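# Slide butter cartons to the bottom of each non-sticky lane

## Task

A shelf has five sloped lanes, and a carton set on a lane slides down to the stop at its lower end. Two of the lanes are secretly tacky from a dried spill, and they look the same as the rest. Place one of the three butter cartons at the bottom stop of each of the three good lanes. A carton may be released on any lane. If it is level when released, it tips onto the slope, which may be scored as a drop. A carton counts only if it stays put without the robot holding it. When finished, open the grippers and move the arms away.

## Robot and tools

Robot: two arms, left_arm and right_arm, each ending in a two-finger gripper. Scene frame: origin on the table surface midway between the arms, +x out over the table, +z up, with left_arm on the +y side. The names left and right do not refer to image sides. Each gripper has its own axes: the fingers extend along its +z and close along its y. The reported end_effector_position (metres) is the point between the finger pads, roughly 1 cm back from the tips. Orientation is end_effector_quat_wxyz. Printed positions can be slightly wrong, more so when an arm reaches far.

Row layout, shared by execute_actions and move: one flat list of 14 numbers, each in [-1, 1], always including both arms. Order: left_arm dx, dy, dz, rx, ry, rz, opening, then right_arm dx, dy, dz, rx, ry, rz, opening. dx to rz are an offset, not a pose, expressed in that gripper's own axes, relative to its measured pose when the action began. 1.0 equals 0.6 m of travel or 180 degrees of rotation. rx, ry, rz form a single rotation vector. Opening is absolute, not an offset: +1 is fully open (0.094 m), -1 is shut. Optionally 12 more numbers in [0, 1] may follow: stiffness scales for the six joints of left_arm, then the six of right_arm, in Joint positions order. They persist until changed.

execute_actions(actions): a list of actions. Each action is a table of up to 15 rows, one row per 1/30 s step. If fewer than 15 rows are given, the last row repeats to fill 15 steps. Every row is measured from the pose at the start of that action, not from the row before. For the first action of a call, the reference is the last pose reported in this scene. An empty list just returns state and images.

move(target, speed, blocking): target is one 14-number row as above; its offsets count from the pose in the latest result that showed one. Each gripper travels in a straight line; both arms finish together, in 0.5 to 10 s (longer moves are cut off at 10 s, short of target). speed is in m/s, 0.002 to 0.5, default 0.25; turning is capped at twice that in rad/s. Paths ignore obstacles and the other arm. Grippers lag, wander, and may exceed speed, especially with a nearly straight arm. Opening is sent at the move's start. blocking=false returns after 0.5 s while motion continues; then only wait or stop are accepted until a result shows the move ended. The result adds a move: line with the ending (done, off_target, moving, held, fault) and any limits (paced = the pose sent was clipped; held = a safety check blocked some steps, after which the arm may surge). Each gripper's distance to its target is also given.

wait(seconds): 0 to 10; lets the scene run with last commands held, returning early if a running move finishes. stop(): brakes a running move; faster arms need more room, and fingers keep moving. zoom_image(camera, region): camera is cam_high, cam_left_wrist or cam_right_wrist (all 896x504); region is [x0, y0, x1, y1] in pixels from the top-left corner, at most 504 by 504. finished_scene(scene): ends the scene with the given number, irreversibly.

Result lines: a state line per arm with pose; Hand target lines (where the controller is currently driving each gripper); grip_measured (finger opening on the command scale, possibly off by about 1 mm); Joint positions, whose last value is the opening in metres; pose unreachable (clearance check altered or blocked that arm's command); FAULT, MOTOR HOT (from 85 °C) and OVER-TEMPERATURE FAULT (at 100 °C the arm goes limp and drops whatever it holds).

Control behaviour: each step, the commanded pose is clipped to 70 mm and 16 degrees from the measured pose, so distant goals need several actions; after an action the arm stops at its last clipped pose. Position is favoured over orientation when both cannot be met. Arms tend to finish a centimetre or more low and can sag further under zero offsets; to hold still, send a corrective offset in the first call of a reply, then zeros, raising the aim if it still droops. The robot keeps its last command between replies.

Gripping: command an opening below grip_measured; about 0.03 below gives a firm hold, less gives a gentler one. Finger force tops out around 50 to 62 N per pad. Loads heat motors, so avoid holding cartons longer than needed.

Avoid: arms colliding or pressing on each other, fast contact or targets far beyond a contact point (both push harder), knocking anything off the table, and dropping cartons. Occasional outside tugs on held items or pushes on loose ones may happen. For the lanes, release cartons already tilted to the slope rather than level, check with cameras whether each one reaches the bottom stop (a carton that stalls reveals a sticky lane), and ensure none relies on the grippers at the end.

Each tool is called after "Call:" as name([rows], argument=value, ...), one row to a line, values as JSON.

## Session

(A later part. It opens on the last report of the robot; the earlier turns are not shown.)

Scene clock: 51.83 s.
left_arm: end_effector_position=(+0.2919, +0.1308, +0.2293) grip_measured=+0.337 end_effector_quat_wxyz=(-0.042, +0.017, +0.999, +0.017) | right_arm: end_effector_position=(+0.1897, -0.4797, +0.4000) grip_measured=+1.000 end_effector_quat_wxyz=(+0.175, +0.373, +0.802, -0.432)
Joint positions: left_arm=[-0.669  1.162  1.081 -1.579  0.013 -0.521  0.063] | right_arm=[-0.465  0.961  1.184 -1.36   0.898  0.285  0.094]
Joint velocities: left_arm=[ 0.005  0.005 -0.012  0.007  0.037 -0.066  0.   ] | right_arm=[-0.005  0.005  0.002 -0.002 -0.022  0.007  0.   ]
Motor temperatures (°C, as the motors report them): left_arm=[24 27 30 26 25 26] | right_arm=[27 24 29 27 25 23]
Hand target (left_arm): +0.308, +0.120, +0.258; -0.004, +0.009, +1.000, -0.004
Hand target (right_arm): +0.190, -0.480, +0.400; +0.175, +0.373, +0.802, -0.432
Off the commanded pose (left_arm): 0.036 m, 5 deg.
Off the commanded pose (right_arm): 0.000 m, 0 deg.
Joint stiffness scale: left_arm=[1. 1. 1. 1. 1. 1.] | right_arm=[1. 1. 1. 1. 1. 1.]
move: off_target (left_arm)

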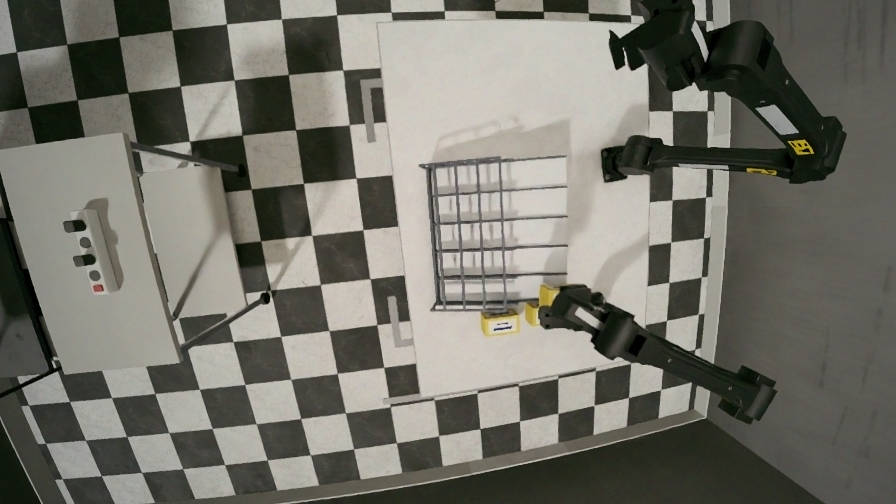

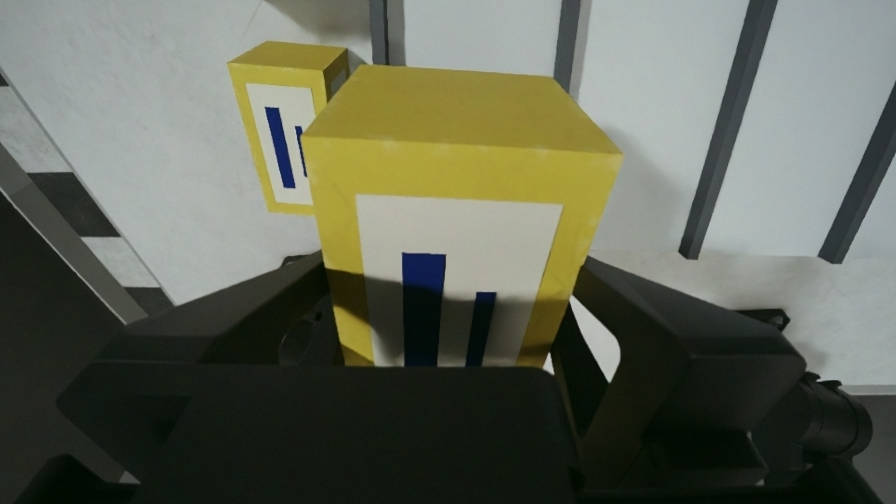

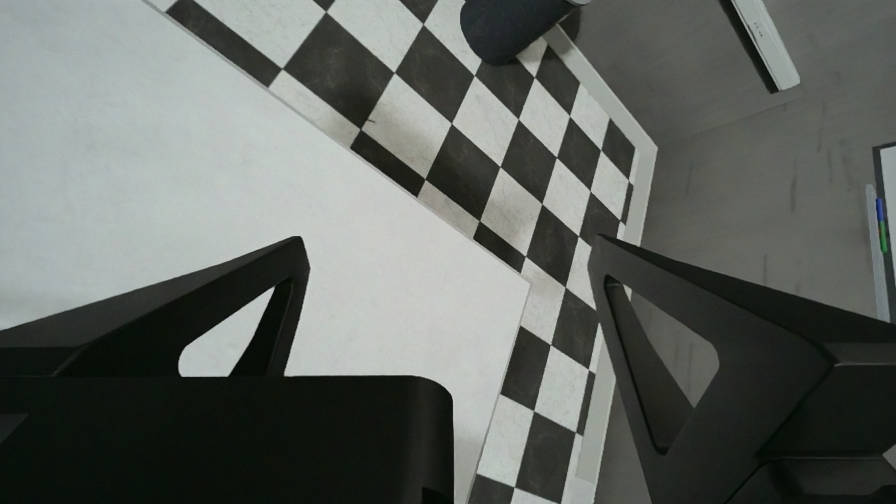

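Call:
move(target=[-0.1,-0.03,0.02,0,0.07,0,0.3, 0,0,0,0,0,0,1], speed=0.1)

Scene clock: 57.40 s.
left_arm: end_effector_position=(+0.3355, +0.1165, +0.1851) grip_measured=+0.337 end_effector_quat_wxyz=(-0.167, +0.010, +0.985, +0.032) | right_arm: end_effector_position=(+0.1897, -0.4797, +0.4000) grip_measured=+1.000 end_effector_quat_wxyz=(+0.175, +0.373, +0.802, -0.432)
Joint positions: left_arm=[-0.596  1.458  1.2   -1.642  0.093 -0.446  0.063] | right_arm=[-0.465  0.961  1.184 -1.36   0.898  0.285  0.094]
Joint velocities: left_arm=[-0.005 -0.015 -0.007 -0.017  0.007 -0.022 -0.001] | right_arm=[-0.015 -0.015 -0.002 -0.007 -0.037 -0.037  0.   ]
Motor temperatures (°C, as the motors report them): left_arm=[24 27 32 26 25 26] | right_arm=[27 24 29 27 25 23]
Hand target (left_arm): +0.349, +0.112, +0.209; -0.150, +0.015, +0.988, +0.019
Hand target (right_arm): +0.190, -0.480, +0.400; +0.175, +0.373, +0.802, -0.432
Off the commanded pose (left_arm): 0.031 m, 2 deg.
Off the commanded pose (right_arm): 0.000 m, 0 deg.
Joint stiffness scale: left_arm=[1. 1. 1. 1. 1. 1.] | right_arm=[1. 1. 1. 1. 1. 1.]
move: off_target (left_arm)

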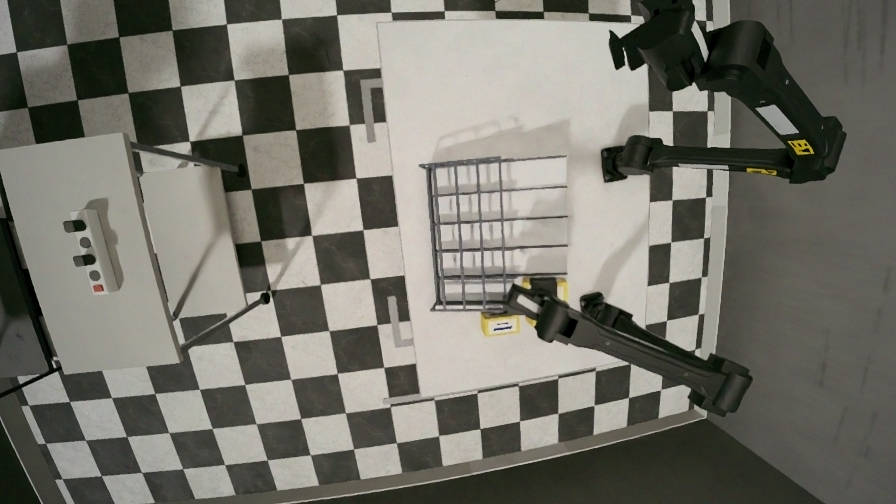

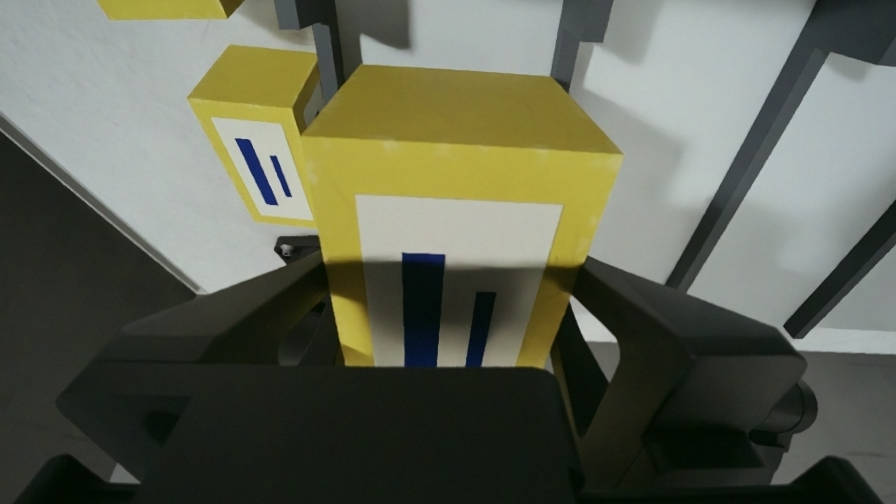

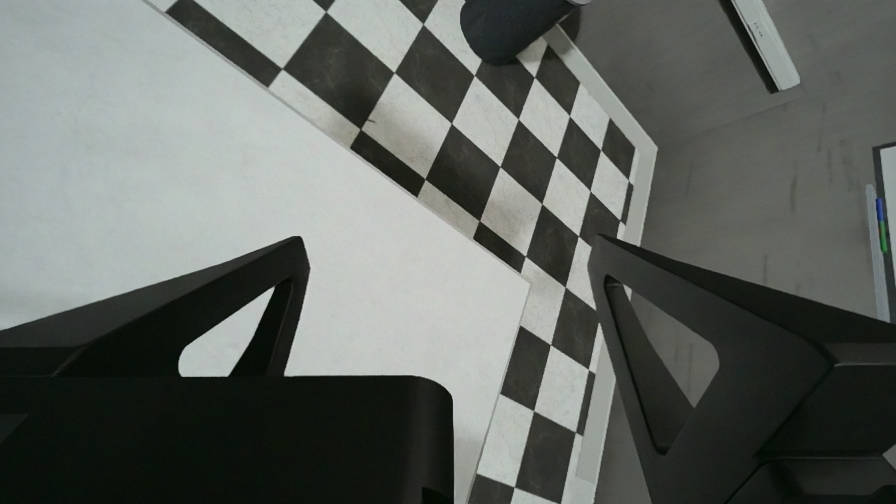

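Call:
move(target=[-0.025,0,0.002,0.02,-0.045,0,0.3, 0,0,0,0,0,0,1], speed=0.05)

Scene clock: 66.97 s.
left_arm: end_effector_position=(+0.3432, +0.1139, +0.1728) grip_measured=+0.337 end_effector_quat_wxyz=(-0.116, +0.014, +0.993, +0.010) | right_arm: end_effector_position=(+0.1897, -0.4797, +0.4000) grip_measured=+1.000 end_effector_quat_wxyz=(+0.175, +0.373, +0.802, -0.432)
Joint positions: left_arm=[-0.596  1.415  1.142 -1.516  0.086 -0.444  0.063] | right_arm=[-0.465  0.961  1.184 -1.36   0.898  0.285  0.094]
Joint velocities: left_arm=[-0.015 -0.015 -0.002 -0.012 -0.037 -0.022 -0.001] | right_arm=[-0.005 -0.005  0.002  0.007 -0.051 -0.037  0.   ]
Motor temperatures (°C, as the motors report them): left_arm=[24 28 32 26 25 26] | right_arm=[27 24 29 27 25 23]
Hand target (left_arm): +0.349, +0.117, +0.179; -0.097, +0.007, +0.995, +0.001
Hand target (right_arm): +0.190, -0.480, +0.400; +0.175, +0.373, +0.802, -0.432
Off the commanded pose (left_arm): 0.009 m, 3 deg.
Off the commanded pose (right_arm): 0.000 m, 0 deg.
Joint stiffness scale: left_arm=[1. 1. 1. 1. 1. 1.] | right_arm=[1. 1. 1. 1. 1. 1.]
move: off_target (left_arm)

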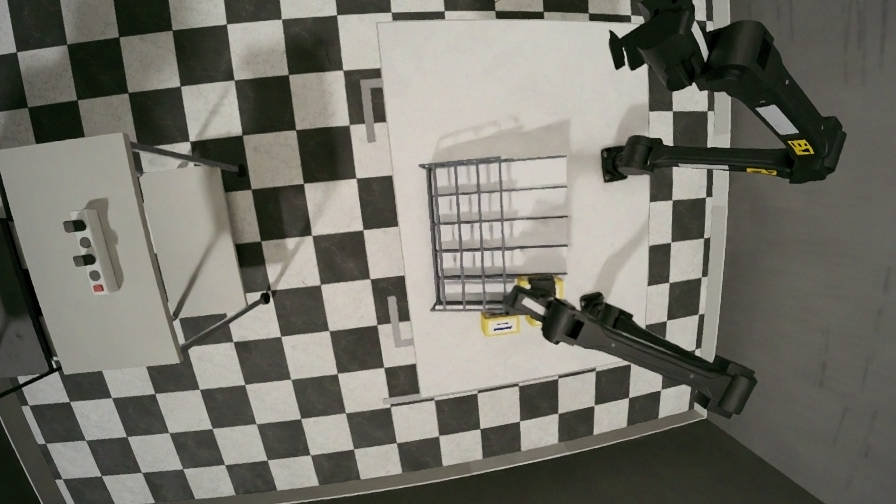

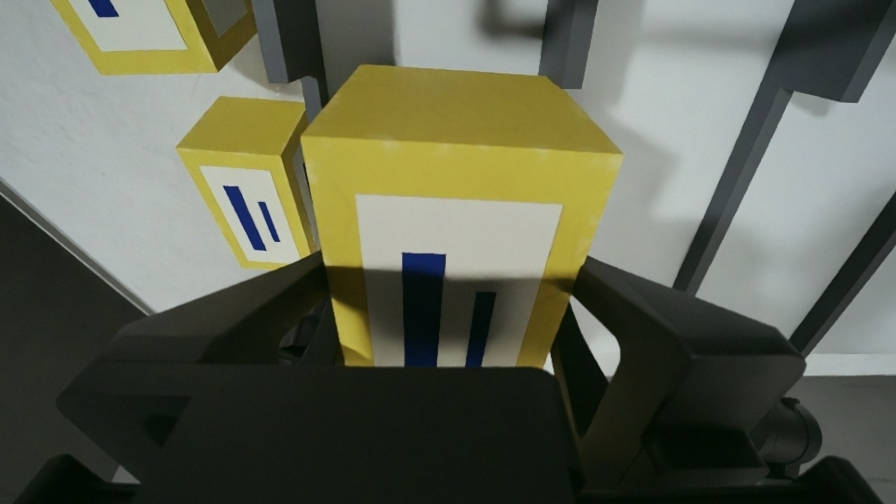

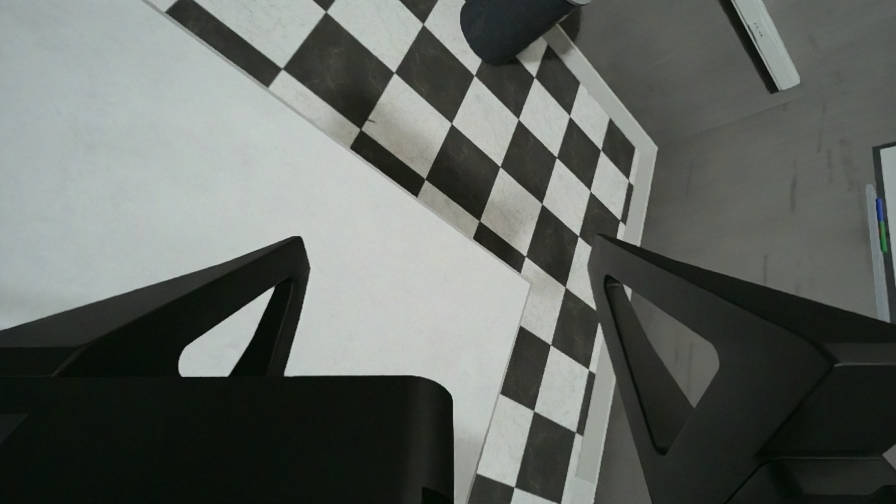

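Call:
move(target=[0.03,0.02,0.05,0,0,0,0.3, 0,0,0,0,0,0,1], speed=0.04)

Scene clock: 70.13 s.
left_arm: end_effector_position=(+0.3306, +0.1198, +0.1717) grip_measured=+0.337 end_effector_quat_wxyz=(-0.093, +0.015, +0.996, -0.004) | right_arm: end_effector_position=(+0.1897, -0.4797, +0.4000) grip_measured=+1.000 end_effector_quat_wxyz=(+0.175, +0.373, +0.802, -0.432)
Joint positions: left_arm=[-0.596  1.343  1.075 -1.466  0.09  -0.444  0.063] | right_arm=[-0.465  0.961  1.184 -1.36   0.898  0.285  0.094]
Joint velocities: left_arm=[-0.015 -0.015 -0.002 -0.002  0.007 -0.007 -0.001] | right_arm=[-0.005 -0.015 -0.007 -0.012  0.037  0.037  0.   ]
Motor temperatures (°C, as the motors report them): left_arm=[24 28 32 26 25 26] | right_arm=[27 24 29 27 25 23]
Hand target (left_arm): +0.318, +0.127, +0.150; -0.116, +0.014, +0.993, +0.010
Hand target (right_arm): +0.190, -0.480, +0.400; +0.175, +0.373, +0.802, -0.432
Off the commanded pose (left_arm): 0.027 m, 3 deg.
Off the commanded pose (right_arm): 0.000 m, 0 deg.
Joint stiffness scale: left_arm=[1. 1. 1. 1. 1. 1.] | right_arm=[1. 1. 1. 1. 1. 1.]
move: off_target (left_arm)

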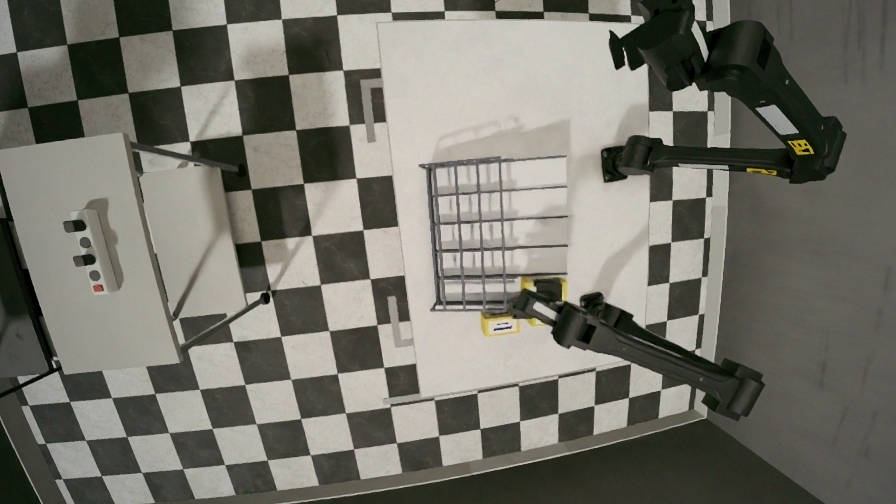

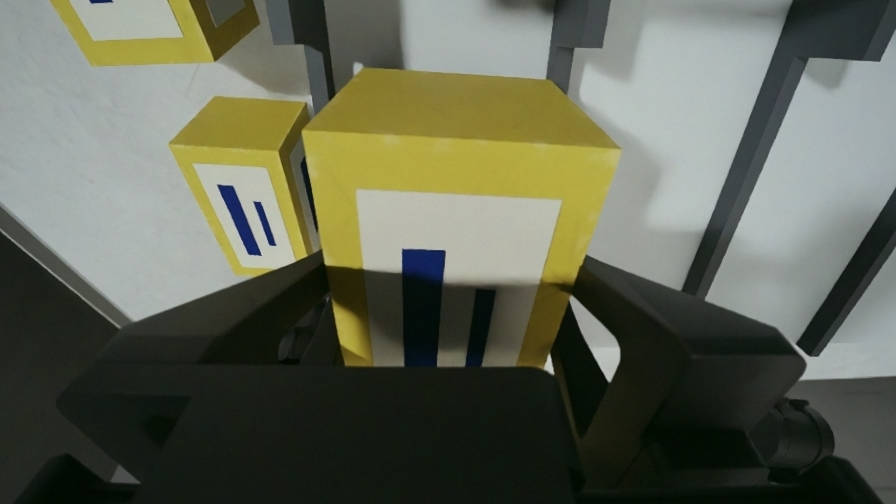

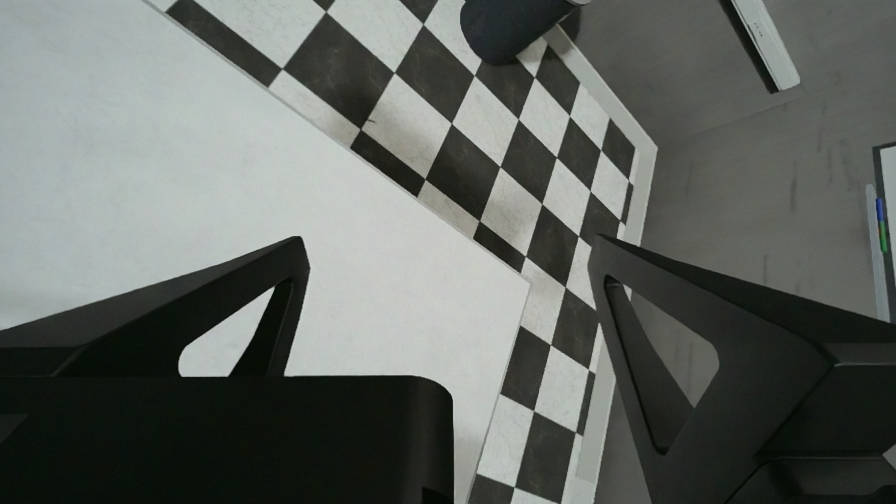

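Call:
move(target=[0,0.03,-0.05,0,0.012,0,0.3, 0,0,0,0,0,0,1], speed=0.04)

Scene clock: 72.97 s.
left_arm: end_effector_position=(+0.3242, +0.1309, +0.1774) grip_measured=+0.337 end_effector_quat_wxyz=(-0.119, +0.002, +0.993, -0.006) | right_arm: end_effector_position=(+0.1897, -0.4797, +0.4000) grip_measured=+1.000 end_effector_quat_wxyz=(+0.175, +0.373, +0.802, -0.432)
Joint positions: left_arm=[-0.562  1.341  1.082 -1.522  0.112 -0.432  0.063] | right_arm=[-0.465  0.961  1.184 -1.36   0.898  0.285  0.094]
Joint velocities: left_arm=[-0.005 -0.005  0.007  0.017  0.022 -0.037 -0.001] | right_arm=[ 0.005 -0.015  0.002 -0.012 -0.022 -0.007  0.   ]
Motor temperatures (°C, as the motors report them): left_arm=[24 28 31 26 25 26] | right_arm=[27 24 30 27 25 23]
Hand target (left_arm): +0.336, +0.138, +0.200; -0.110, +0.014, +0.994, -0.003
Hand target (right_arm): +0.190, -0.480, +0.400; +0.175, +0.373, +0.802, -0.432
Off the commanded pose (left_arm): 0.028 m, 2 deg.
Off the commanded pose (right_arm): 0.000 m, 0 deg.
Joint stiffness scale: left_arm=[1. 1. 1. 1. 1. 1.] | right_arm=[1. 1. 1. 1. 1. 1.]
move: off_target (left_arm)

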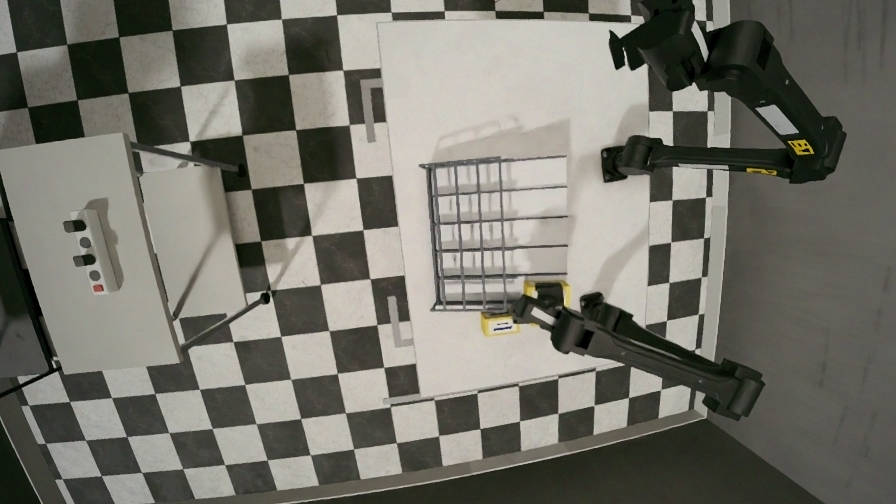

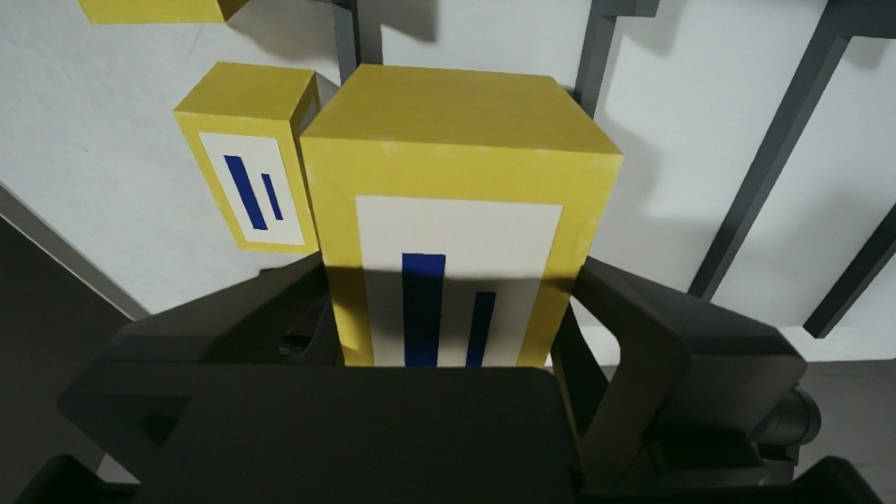

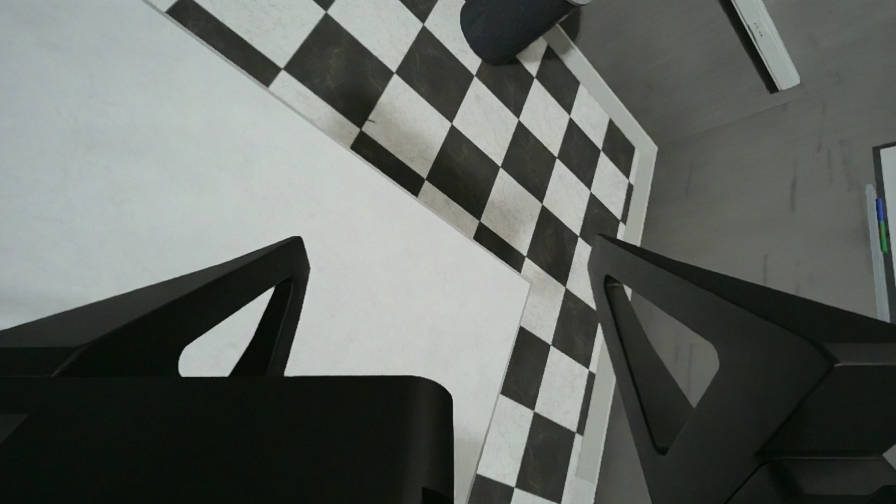

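Call:
move(target=[0,-0.018,0.05,0,0,0,0.3, 0,0,0,0,0,0,1], speed=0.03)

Scene clock: 75.60 s.
left_arm: end_effector_position=(+0.3246, +0.1255, +0.1714) grip_measured=+0.337 end_effector_quat_wxyz=(-0.109, +0.005, +0.994, -0.010) | right_arm: end_effector_position=(+0.1897, -0.4797, +0.4000) grip_measured=+1.000 end_effector_quat_wxyz=(+0.175, +0.373, +0.802, -0.432)
Joint positions: left_arm=[-0.576  1.338  1.065 -1.486  0.114 -0.441  0.063] | right_arm=[-0.465  0.961  1.184 -1.36   0.898  0.285  0.094]
Joint velocities: left_arm=[-0.005 -0.005  0.012 -0.007  0.007  0.022  0.001] | right_arm=[-0.005  0.005 -0.007 -0.007 -0.007 -0.007  0.   ]
Motor temperatures (°C, as the motors report them): left_arm=[24 28 31 26 25 26] | right_arm=[27 24 30 27 25 23]
Hand target (left_arm): +0.316, +0.121, +0.150; -0.119, +0.002, +0.993, -0.006
Hand target (right_arm): +0.190, -0.480, +0.400; +0.175, +0.373, +0.802, -0.432
Off the commanded pose (left_arm): 0.025 m, 1 deg.
Off the commanded pose (right_arm): 0.000 m, 0 deg.
Joint stiffness scale: left_arm=[1. 1. 1. 1. 1. 1.] | right_arm=[1. 1. 1. 1. 1. 1.]
move: off_target (left_arm)

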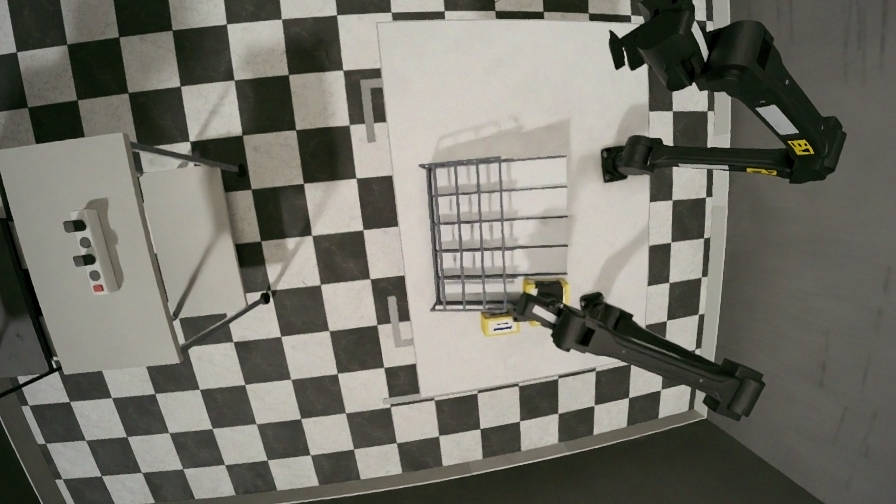

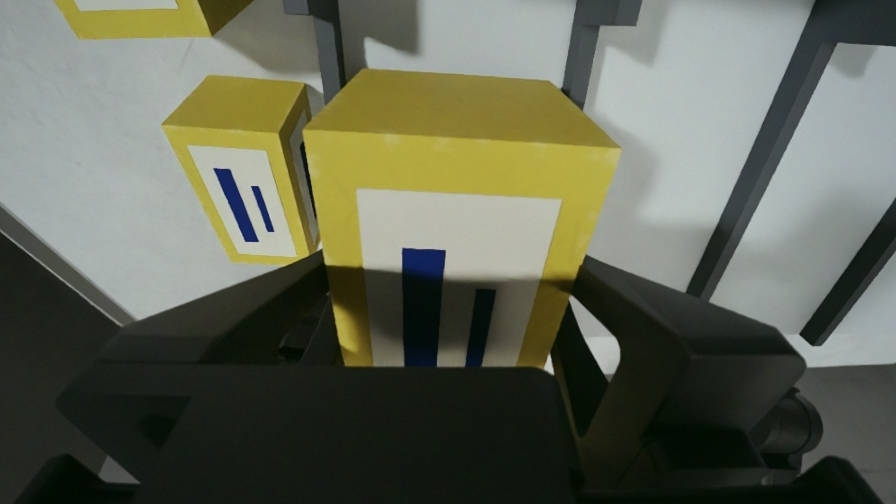

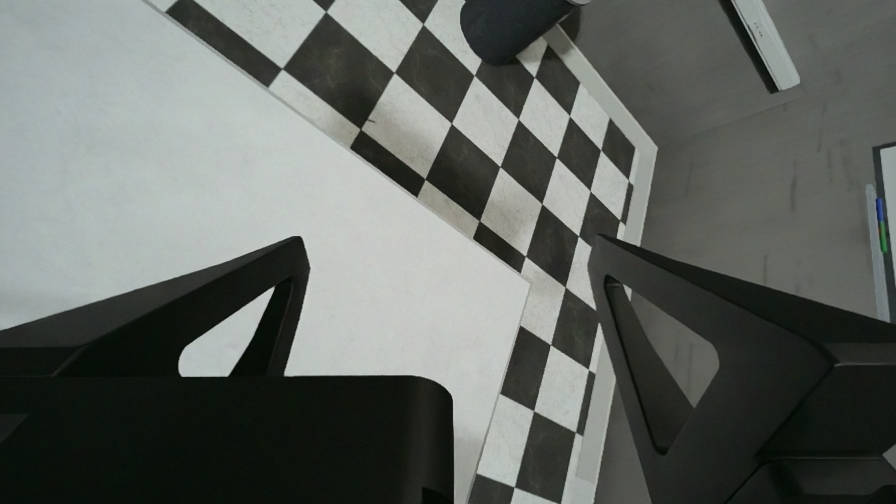

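Centered and resting on the lane. Release.

Call:
move(target=[0,0,0,0,0,0,0.7, 0,0,0,0,0,0,1])

Call:
wait(seconds=1.5)

Scene clock: 78.23 s.
left_arm: end_effector_position=(+0.3245, +0.1257, +0.1720) grip_measured=+0.697 end_effector_quat_wxyz=(-0.108, +0.005, +0.994, -0.010) | right_arm: end_effector_position=(+0.1897, -0.4797, +0.4000) grip_measured=+1.000 end_effector_quat_wxyz=(+0.175, +0.373, +0.802, -0.432)
Joint positions: left_arm=[-0.576  1.336  1.065 -1.486  0.113 -0.441  0.08 ] | right_arm=[-0.465  0.961  1.184 -1.36   0.898  0.285  0.094]
Joint velocities: left_arm=[-0.005 -0.005 -0.012 -0.022  0.11  -0.022 -0.   ] | right_arm=[ 0.005  0.005 -0.017  0.012 -0.022 -0.037  0.   ]
Motor temperatures (°C, as the motors report them): left_arm=[24 28 31 26 25 26] | right_arm=[27 24 30 27 25 23]
Hand target (left_arm): +0.325, +0.125, +0.172; -0.109, +0.005, +0.994, -0.011
Hand target (right_arm): +0.190, -0.480, +0.400; +0.175, +0.373, +0.802, -0.432
Off the commanded pose (left_arm): 0.001 m, 0 deg.
Off the commanded pose (right_arm): 0.000 m, 0 deg.
Joint stiffness scale: left_arm=[1. 1. 1. 1. 1. 1.] | right_arm=[1. 1. 1. 1. 1. 1.]
move: done

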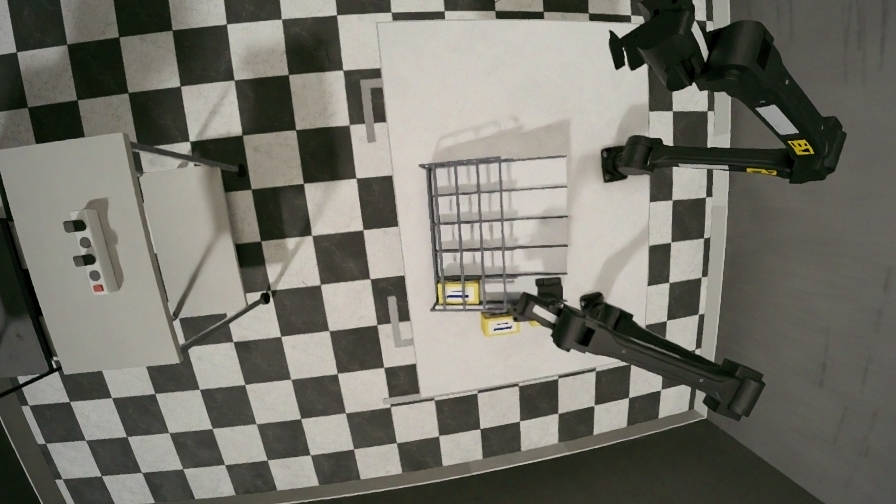

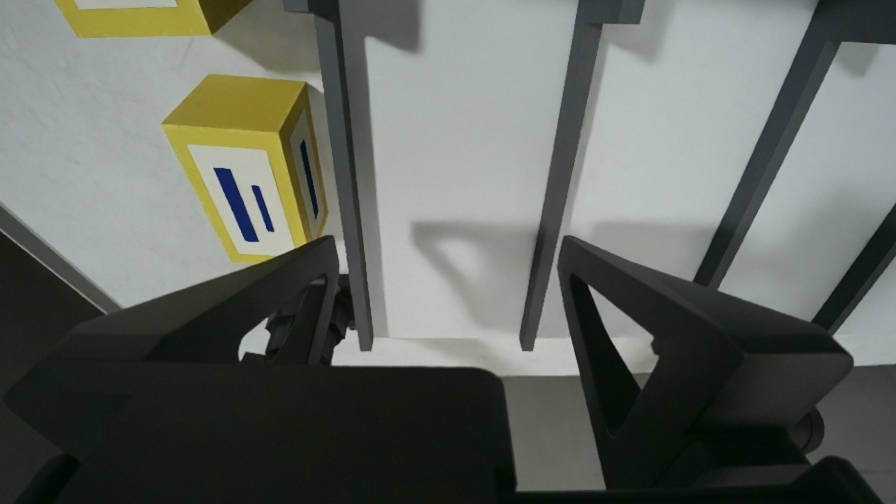

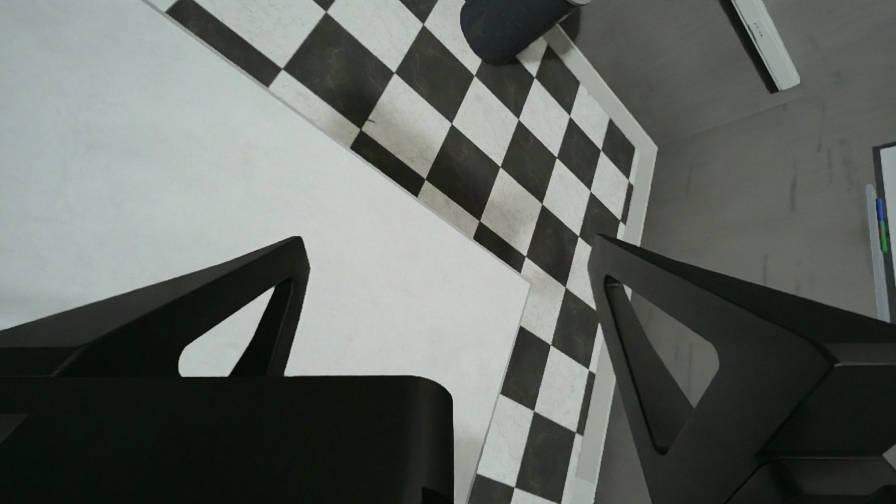

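Scene clock: 79.73 s.
left_arm: end_effector_position=(+0.3245, +0.1257, +0.1720) grip_measured=+0.697 end_effector_quat_wxyz=(-0.108, +0.005, +0.994, -0.010) | right_arm: end_effector_position=(+0.1897, -0.4797, +0.4000) grip_measured=+1.000 end_effector_quat_wxyz=(+0.175, +0.373, +0.802, -0.432)
Joint positions: left_arm=[-0.576  1.336  1.065 -1.486  0.113 -0.441  0.08 ] | right_arm=[-0.465  0.961  1.184 -1.36   0.898  0.285  0.094]
Joint velocities: left_arm=[ 0.005  0.005 -0.017 -0.017  0.022 -0.007 -0.001] | right_arm=[-0.005 -0.005  0.007 -0.002  0.007  0.022  0.   ]
Motor temperatures (°C, as the motors report them): left_arm=[24 28 31 26 25 26] | right_arm=[27 24 30 27 25 23]
Hand target (left_arm): +0.325, +0.125, +0.172; -0.109, +0.005, +0.994, -0.011
Hand target (right_arm): +0.190, -0.480, +0.400; +0.175, +0.373, +0.802, -0.432
Off the commanded pose (left_arm): 0.001 m, 0 deg.
Off the commanded pose (right_arm): 0.000 m, 0 deg.
Joint stiffness scale: left_arm=[1. 1. 1. 1. 1. 1.] | right_arm=[1. 1. 1. 1. 1. 1.]
wait: 1.50 s; at rest by 0.17 s

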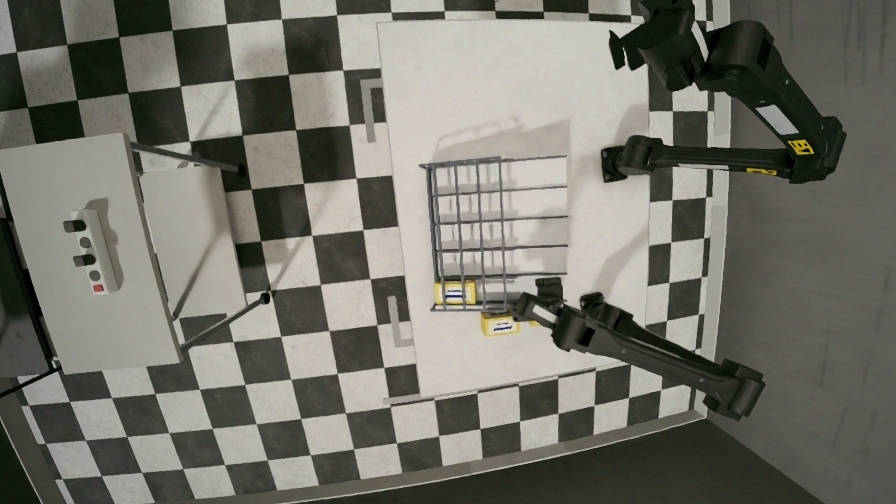

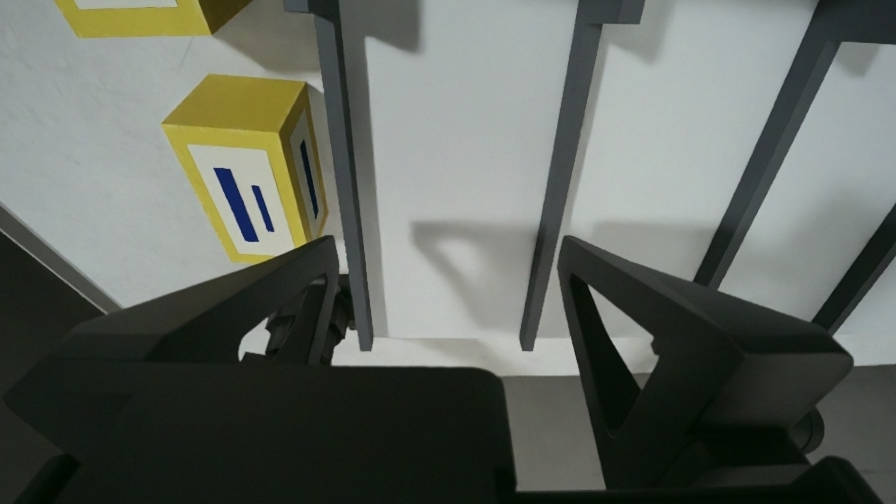

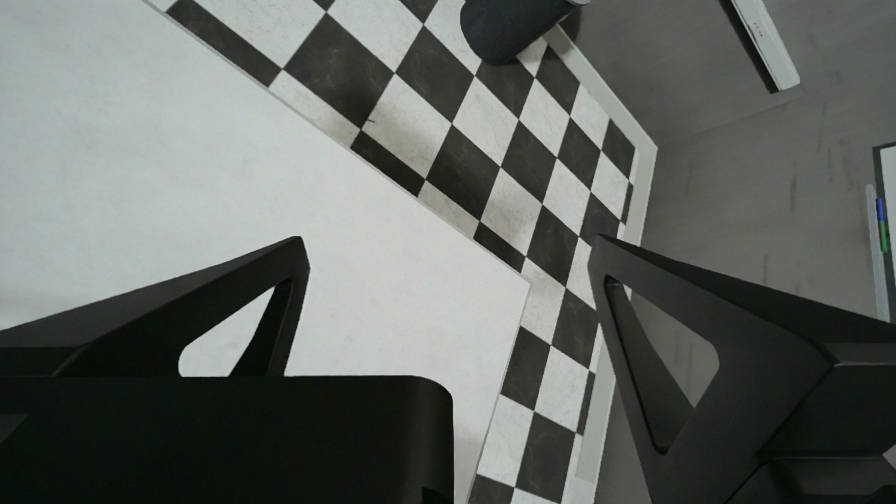

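Call:
move(target=[0.103,0.227,-0.011,0,-0.069,0.03,1, 0,0,0,0,0,0,1])

Call:
move(target=[0,0,0.17,0,0,0,1, 0,0,0,0,0,0,1])

Scene clock: 84.03 s.
left_arm: end_effector_position=(+0.2690, +0.2642, +0.1987) grip_measured=+1.000 end_effector_quat_wxyz=(+0.011, +0.043, +0.999, -0.013) | right_arm: end_effector_position=(+0.1897, -0.4797, +0.4000) grip_measured=+1.000 end_effector_quat_wxyz=(+0.175, +0.373, +0.802, -0.432)
Joint positions: left_arm=[-0.194  0.898  0.833 -1.484  0.026  0.005  0.094] | right_arm=[-0.465  0.961  1.184 -1.36   0.898  0.285  0.094]
Joint velocities: left_arm=[-0.005 -0.005 -0.007 -0.007  0.022  0.037  0.   ] | right_arm=[-0.015  0.005 -0.012 -0.002 -0.051 -0.051  0.   ]
Motor temperatures (°C, as the motors report them): left_arm=[24 28 30 26 25 26] | right_arm=[27 24 30 27 25 23]
Hand target (left_arm): +0.266, +0.265, +0.191; +0.000, +0.050, +0.999, -0.014
Hand target (right_arm): +0.190, -0.480, +0.400; +0.175, +0.373, +0.802, -0.432
Off the commanded pose (left_arm): 0.010 m, 1 deg.
Off the commanded pose (right_arm): 0.000 m, 0 deg.
Joint stiffness scale: left_arm=[1. 1. 1. 1. 1. 1.] | right_arm=[1. 1. 1. 1. 1. 1.]
move: done

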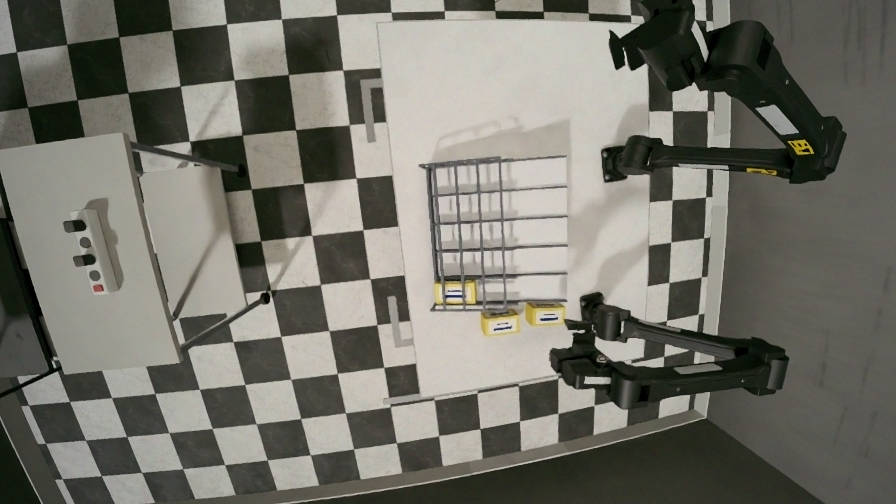

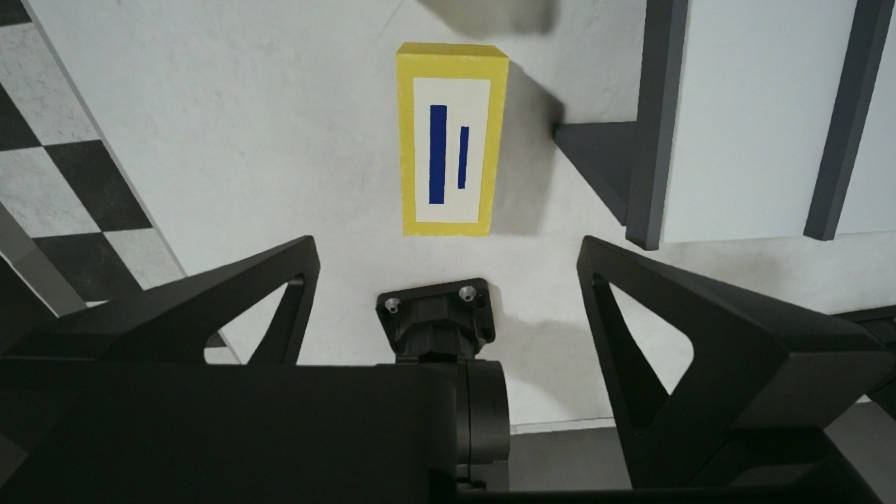

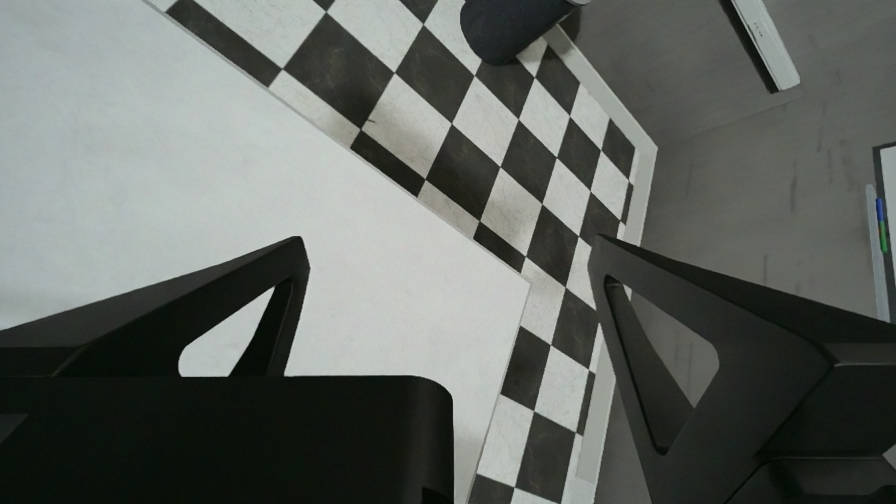

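Scene clock: 84.93 s.
left_arm: end_effector_position=(+0.2691, +0.2635, +0.1000) grip_measured=+1.000 end_effector_quat_wxyz=(+0.007, +0.044, +0.999, -0.013) | right_arm: end_effector_position=(+0.1897, -0.4797, +0.4000) grip_measured=+1.000 end_effector_quat_wxyz=(+0.175, +0.373, +0.802, -0.432)
Joint positions: left_arm=[-0.197  0.974  0.609 -1.191  0.026  0.005  0.094] | right_arm=[-0.465  0.961  1.184 -1.36   0.898  0.285  0.094]
Joint velocities: left_arm=[ 0.005 -0.005  0.012 -0.012 -0.037 -0.007  0.   ] | right_arm=[-0.015  0.005  0.017  0.002  0.022 -0.007  0.   ]
Motor temperatures (°C, as the motors report them): left_arm=[24 28 30 26 25 26] | right_arm=[27 24 30 27 25 23]
Hand target (left_arm): +0.270, +0.261, +0.097; +0.011, +0.043, +0.999, -0.014
Hand target (right_arm): +0.190, -0.480, +0.400; +0.175, +0.373, +0.802, -0.432
Off the commanded pose (left_arm): 0.004 m, 0 deg.
Off the commanded pose (right_arm): 0.000 m, 0 deg.
Joint stiffness scale: left_arm=[1. 1. 1. 1. 1. 1.] | right_arm=[1. 1. 1. 1. 1. 1.]
move: done

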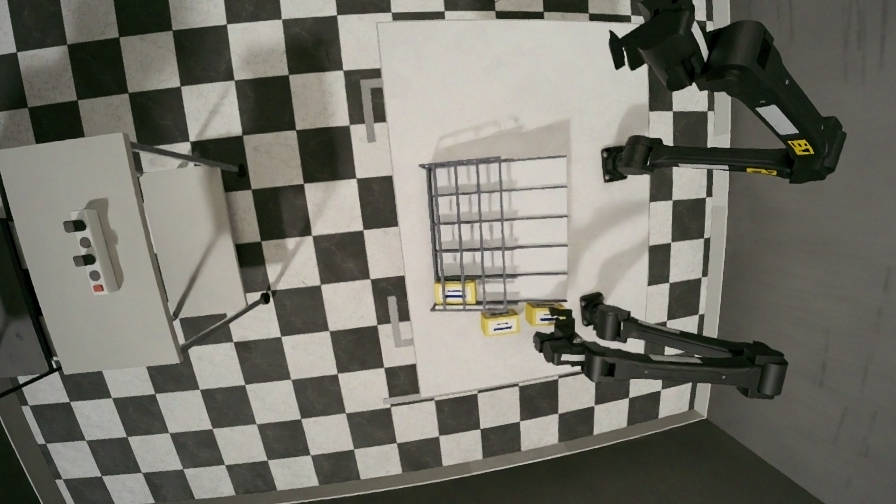

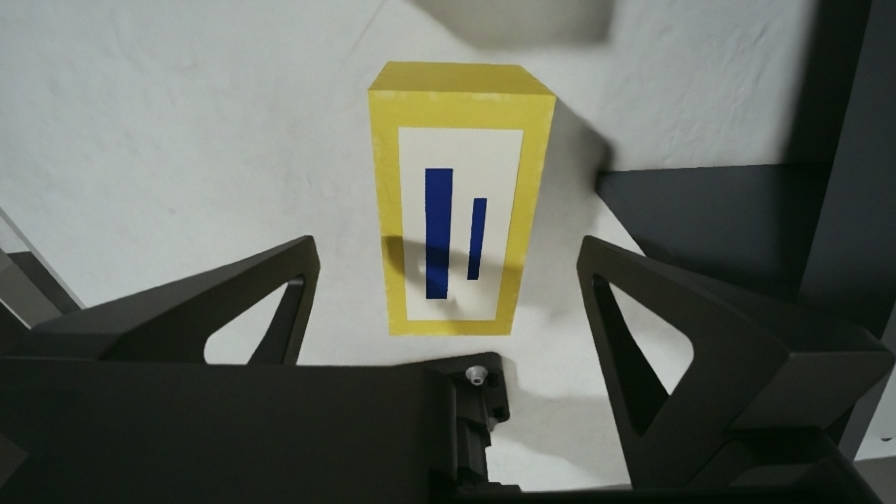

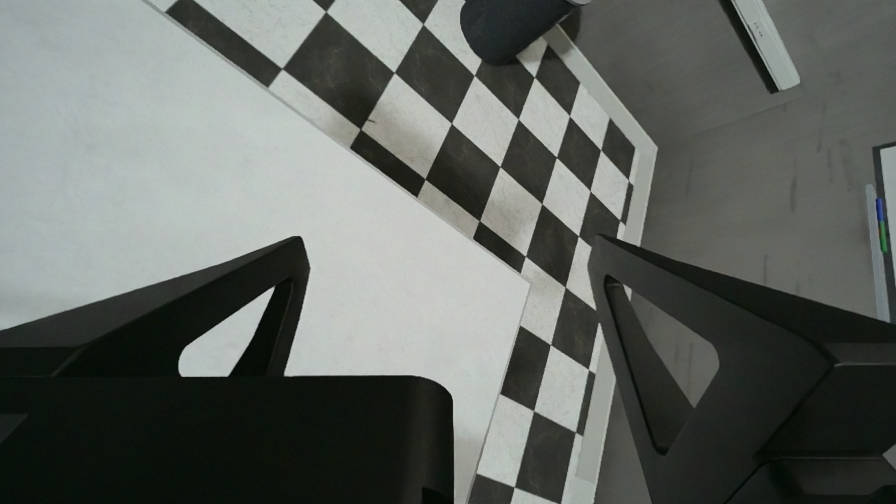

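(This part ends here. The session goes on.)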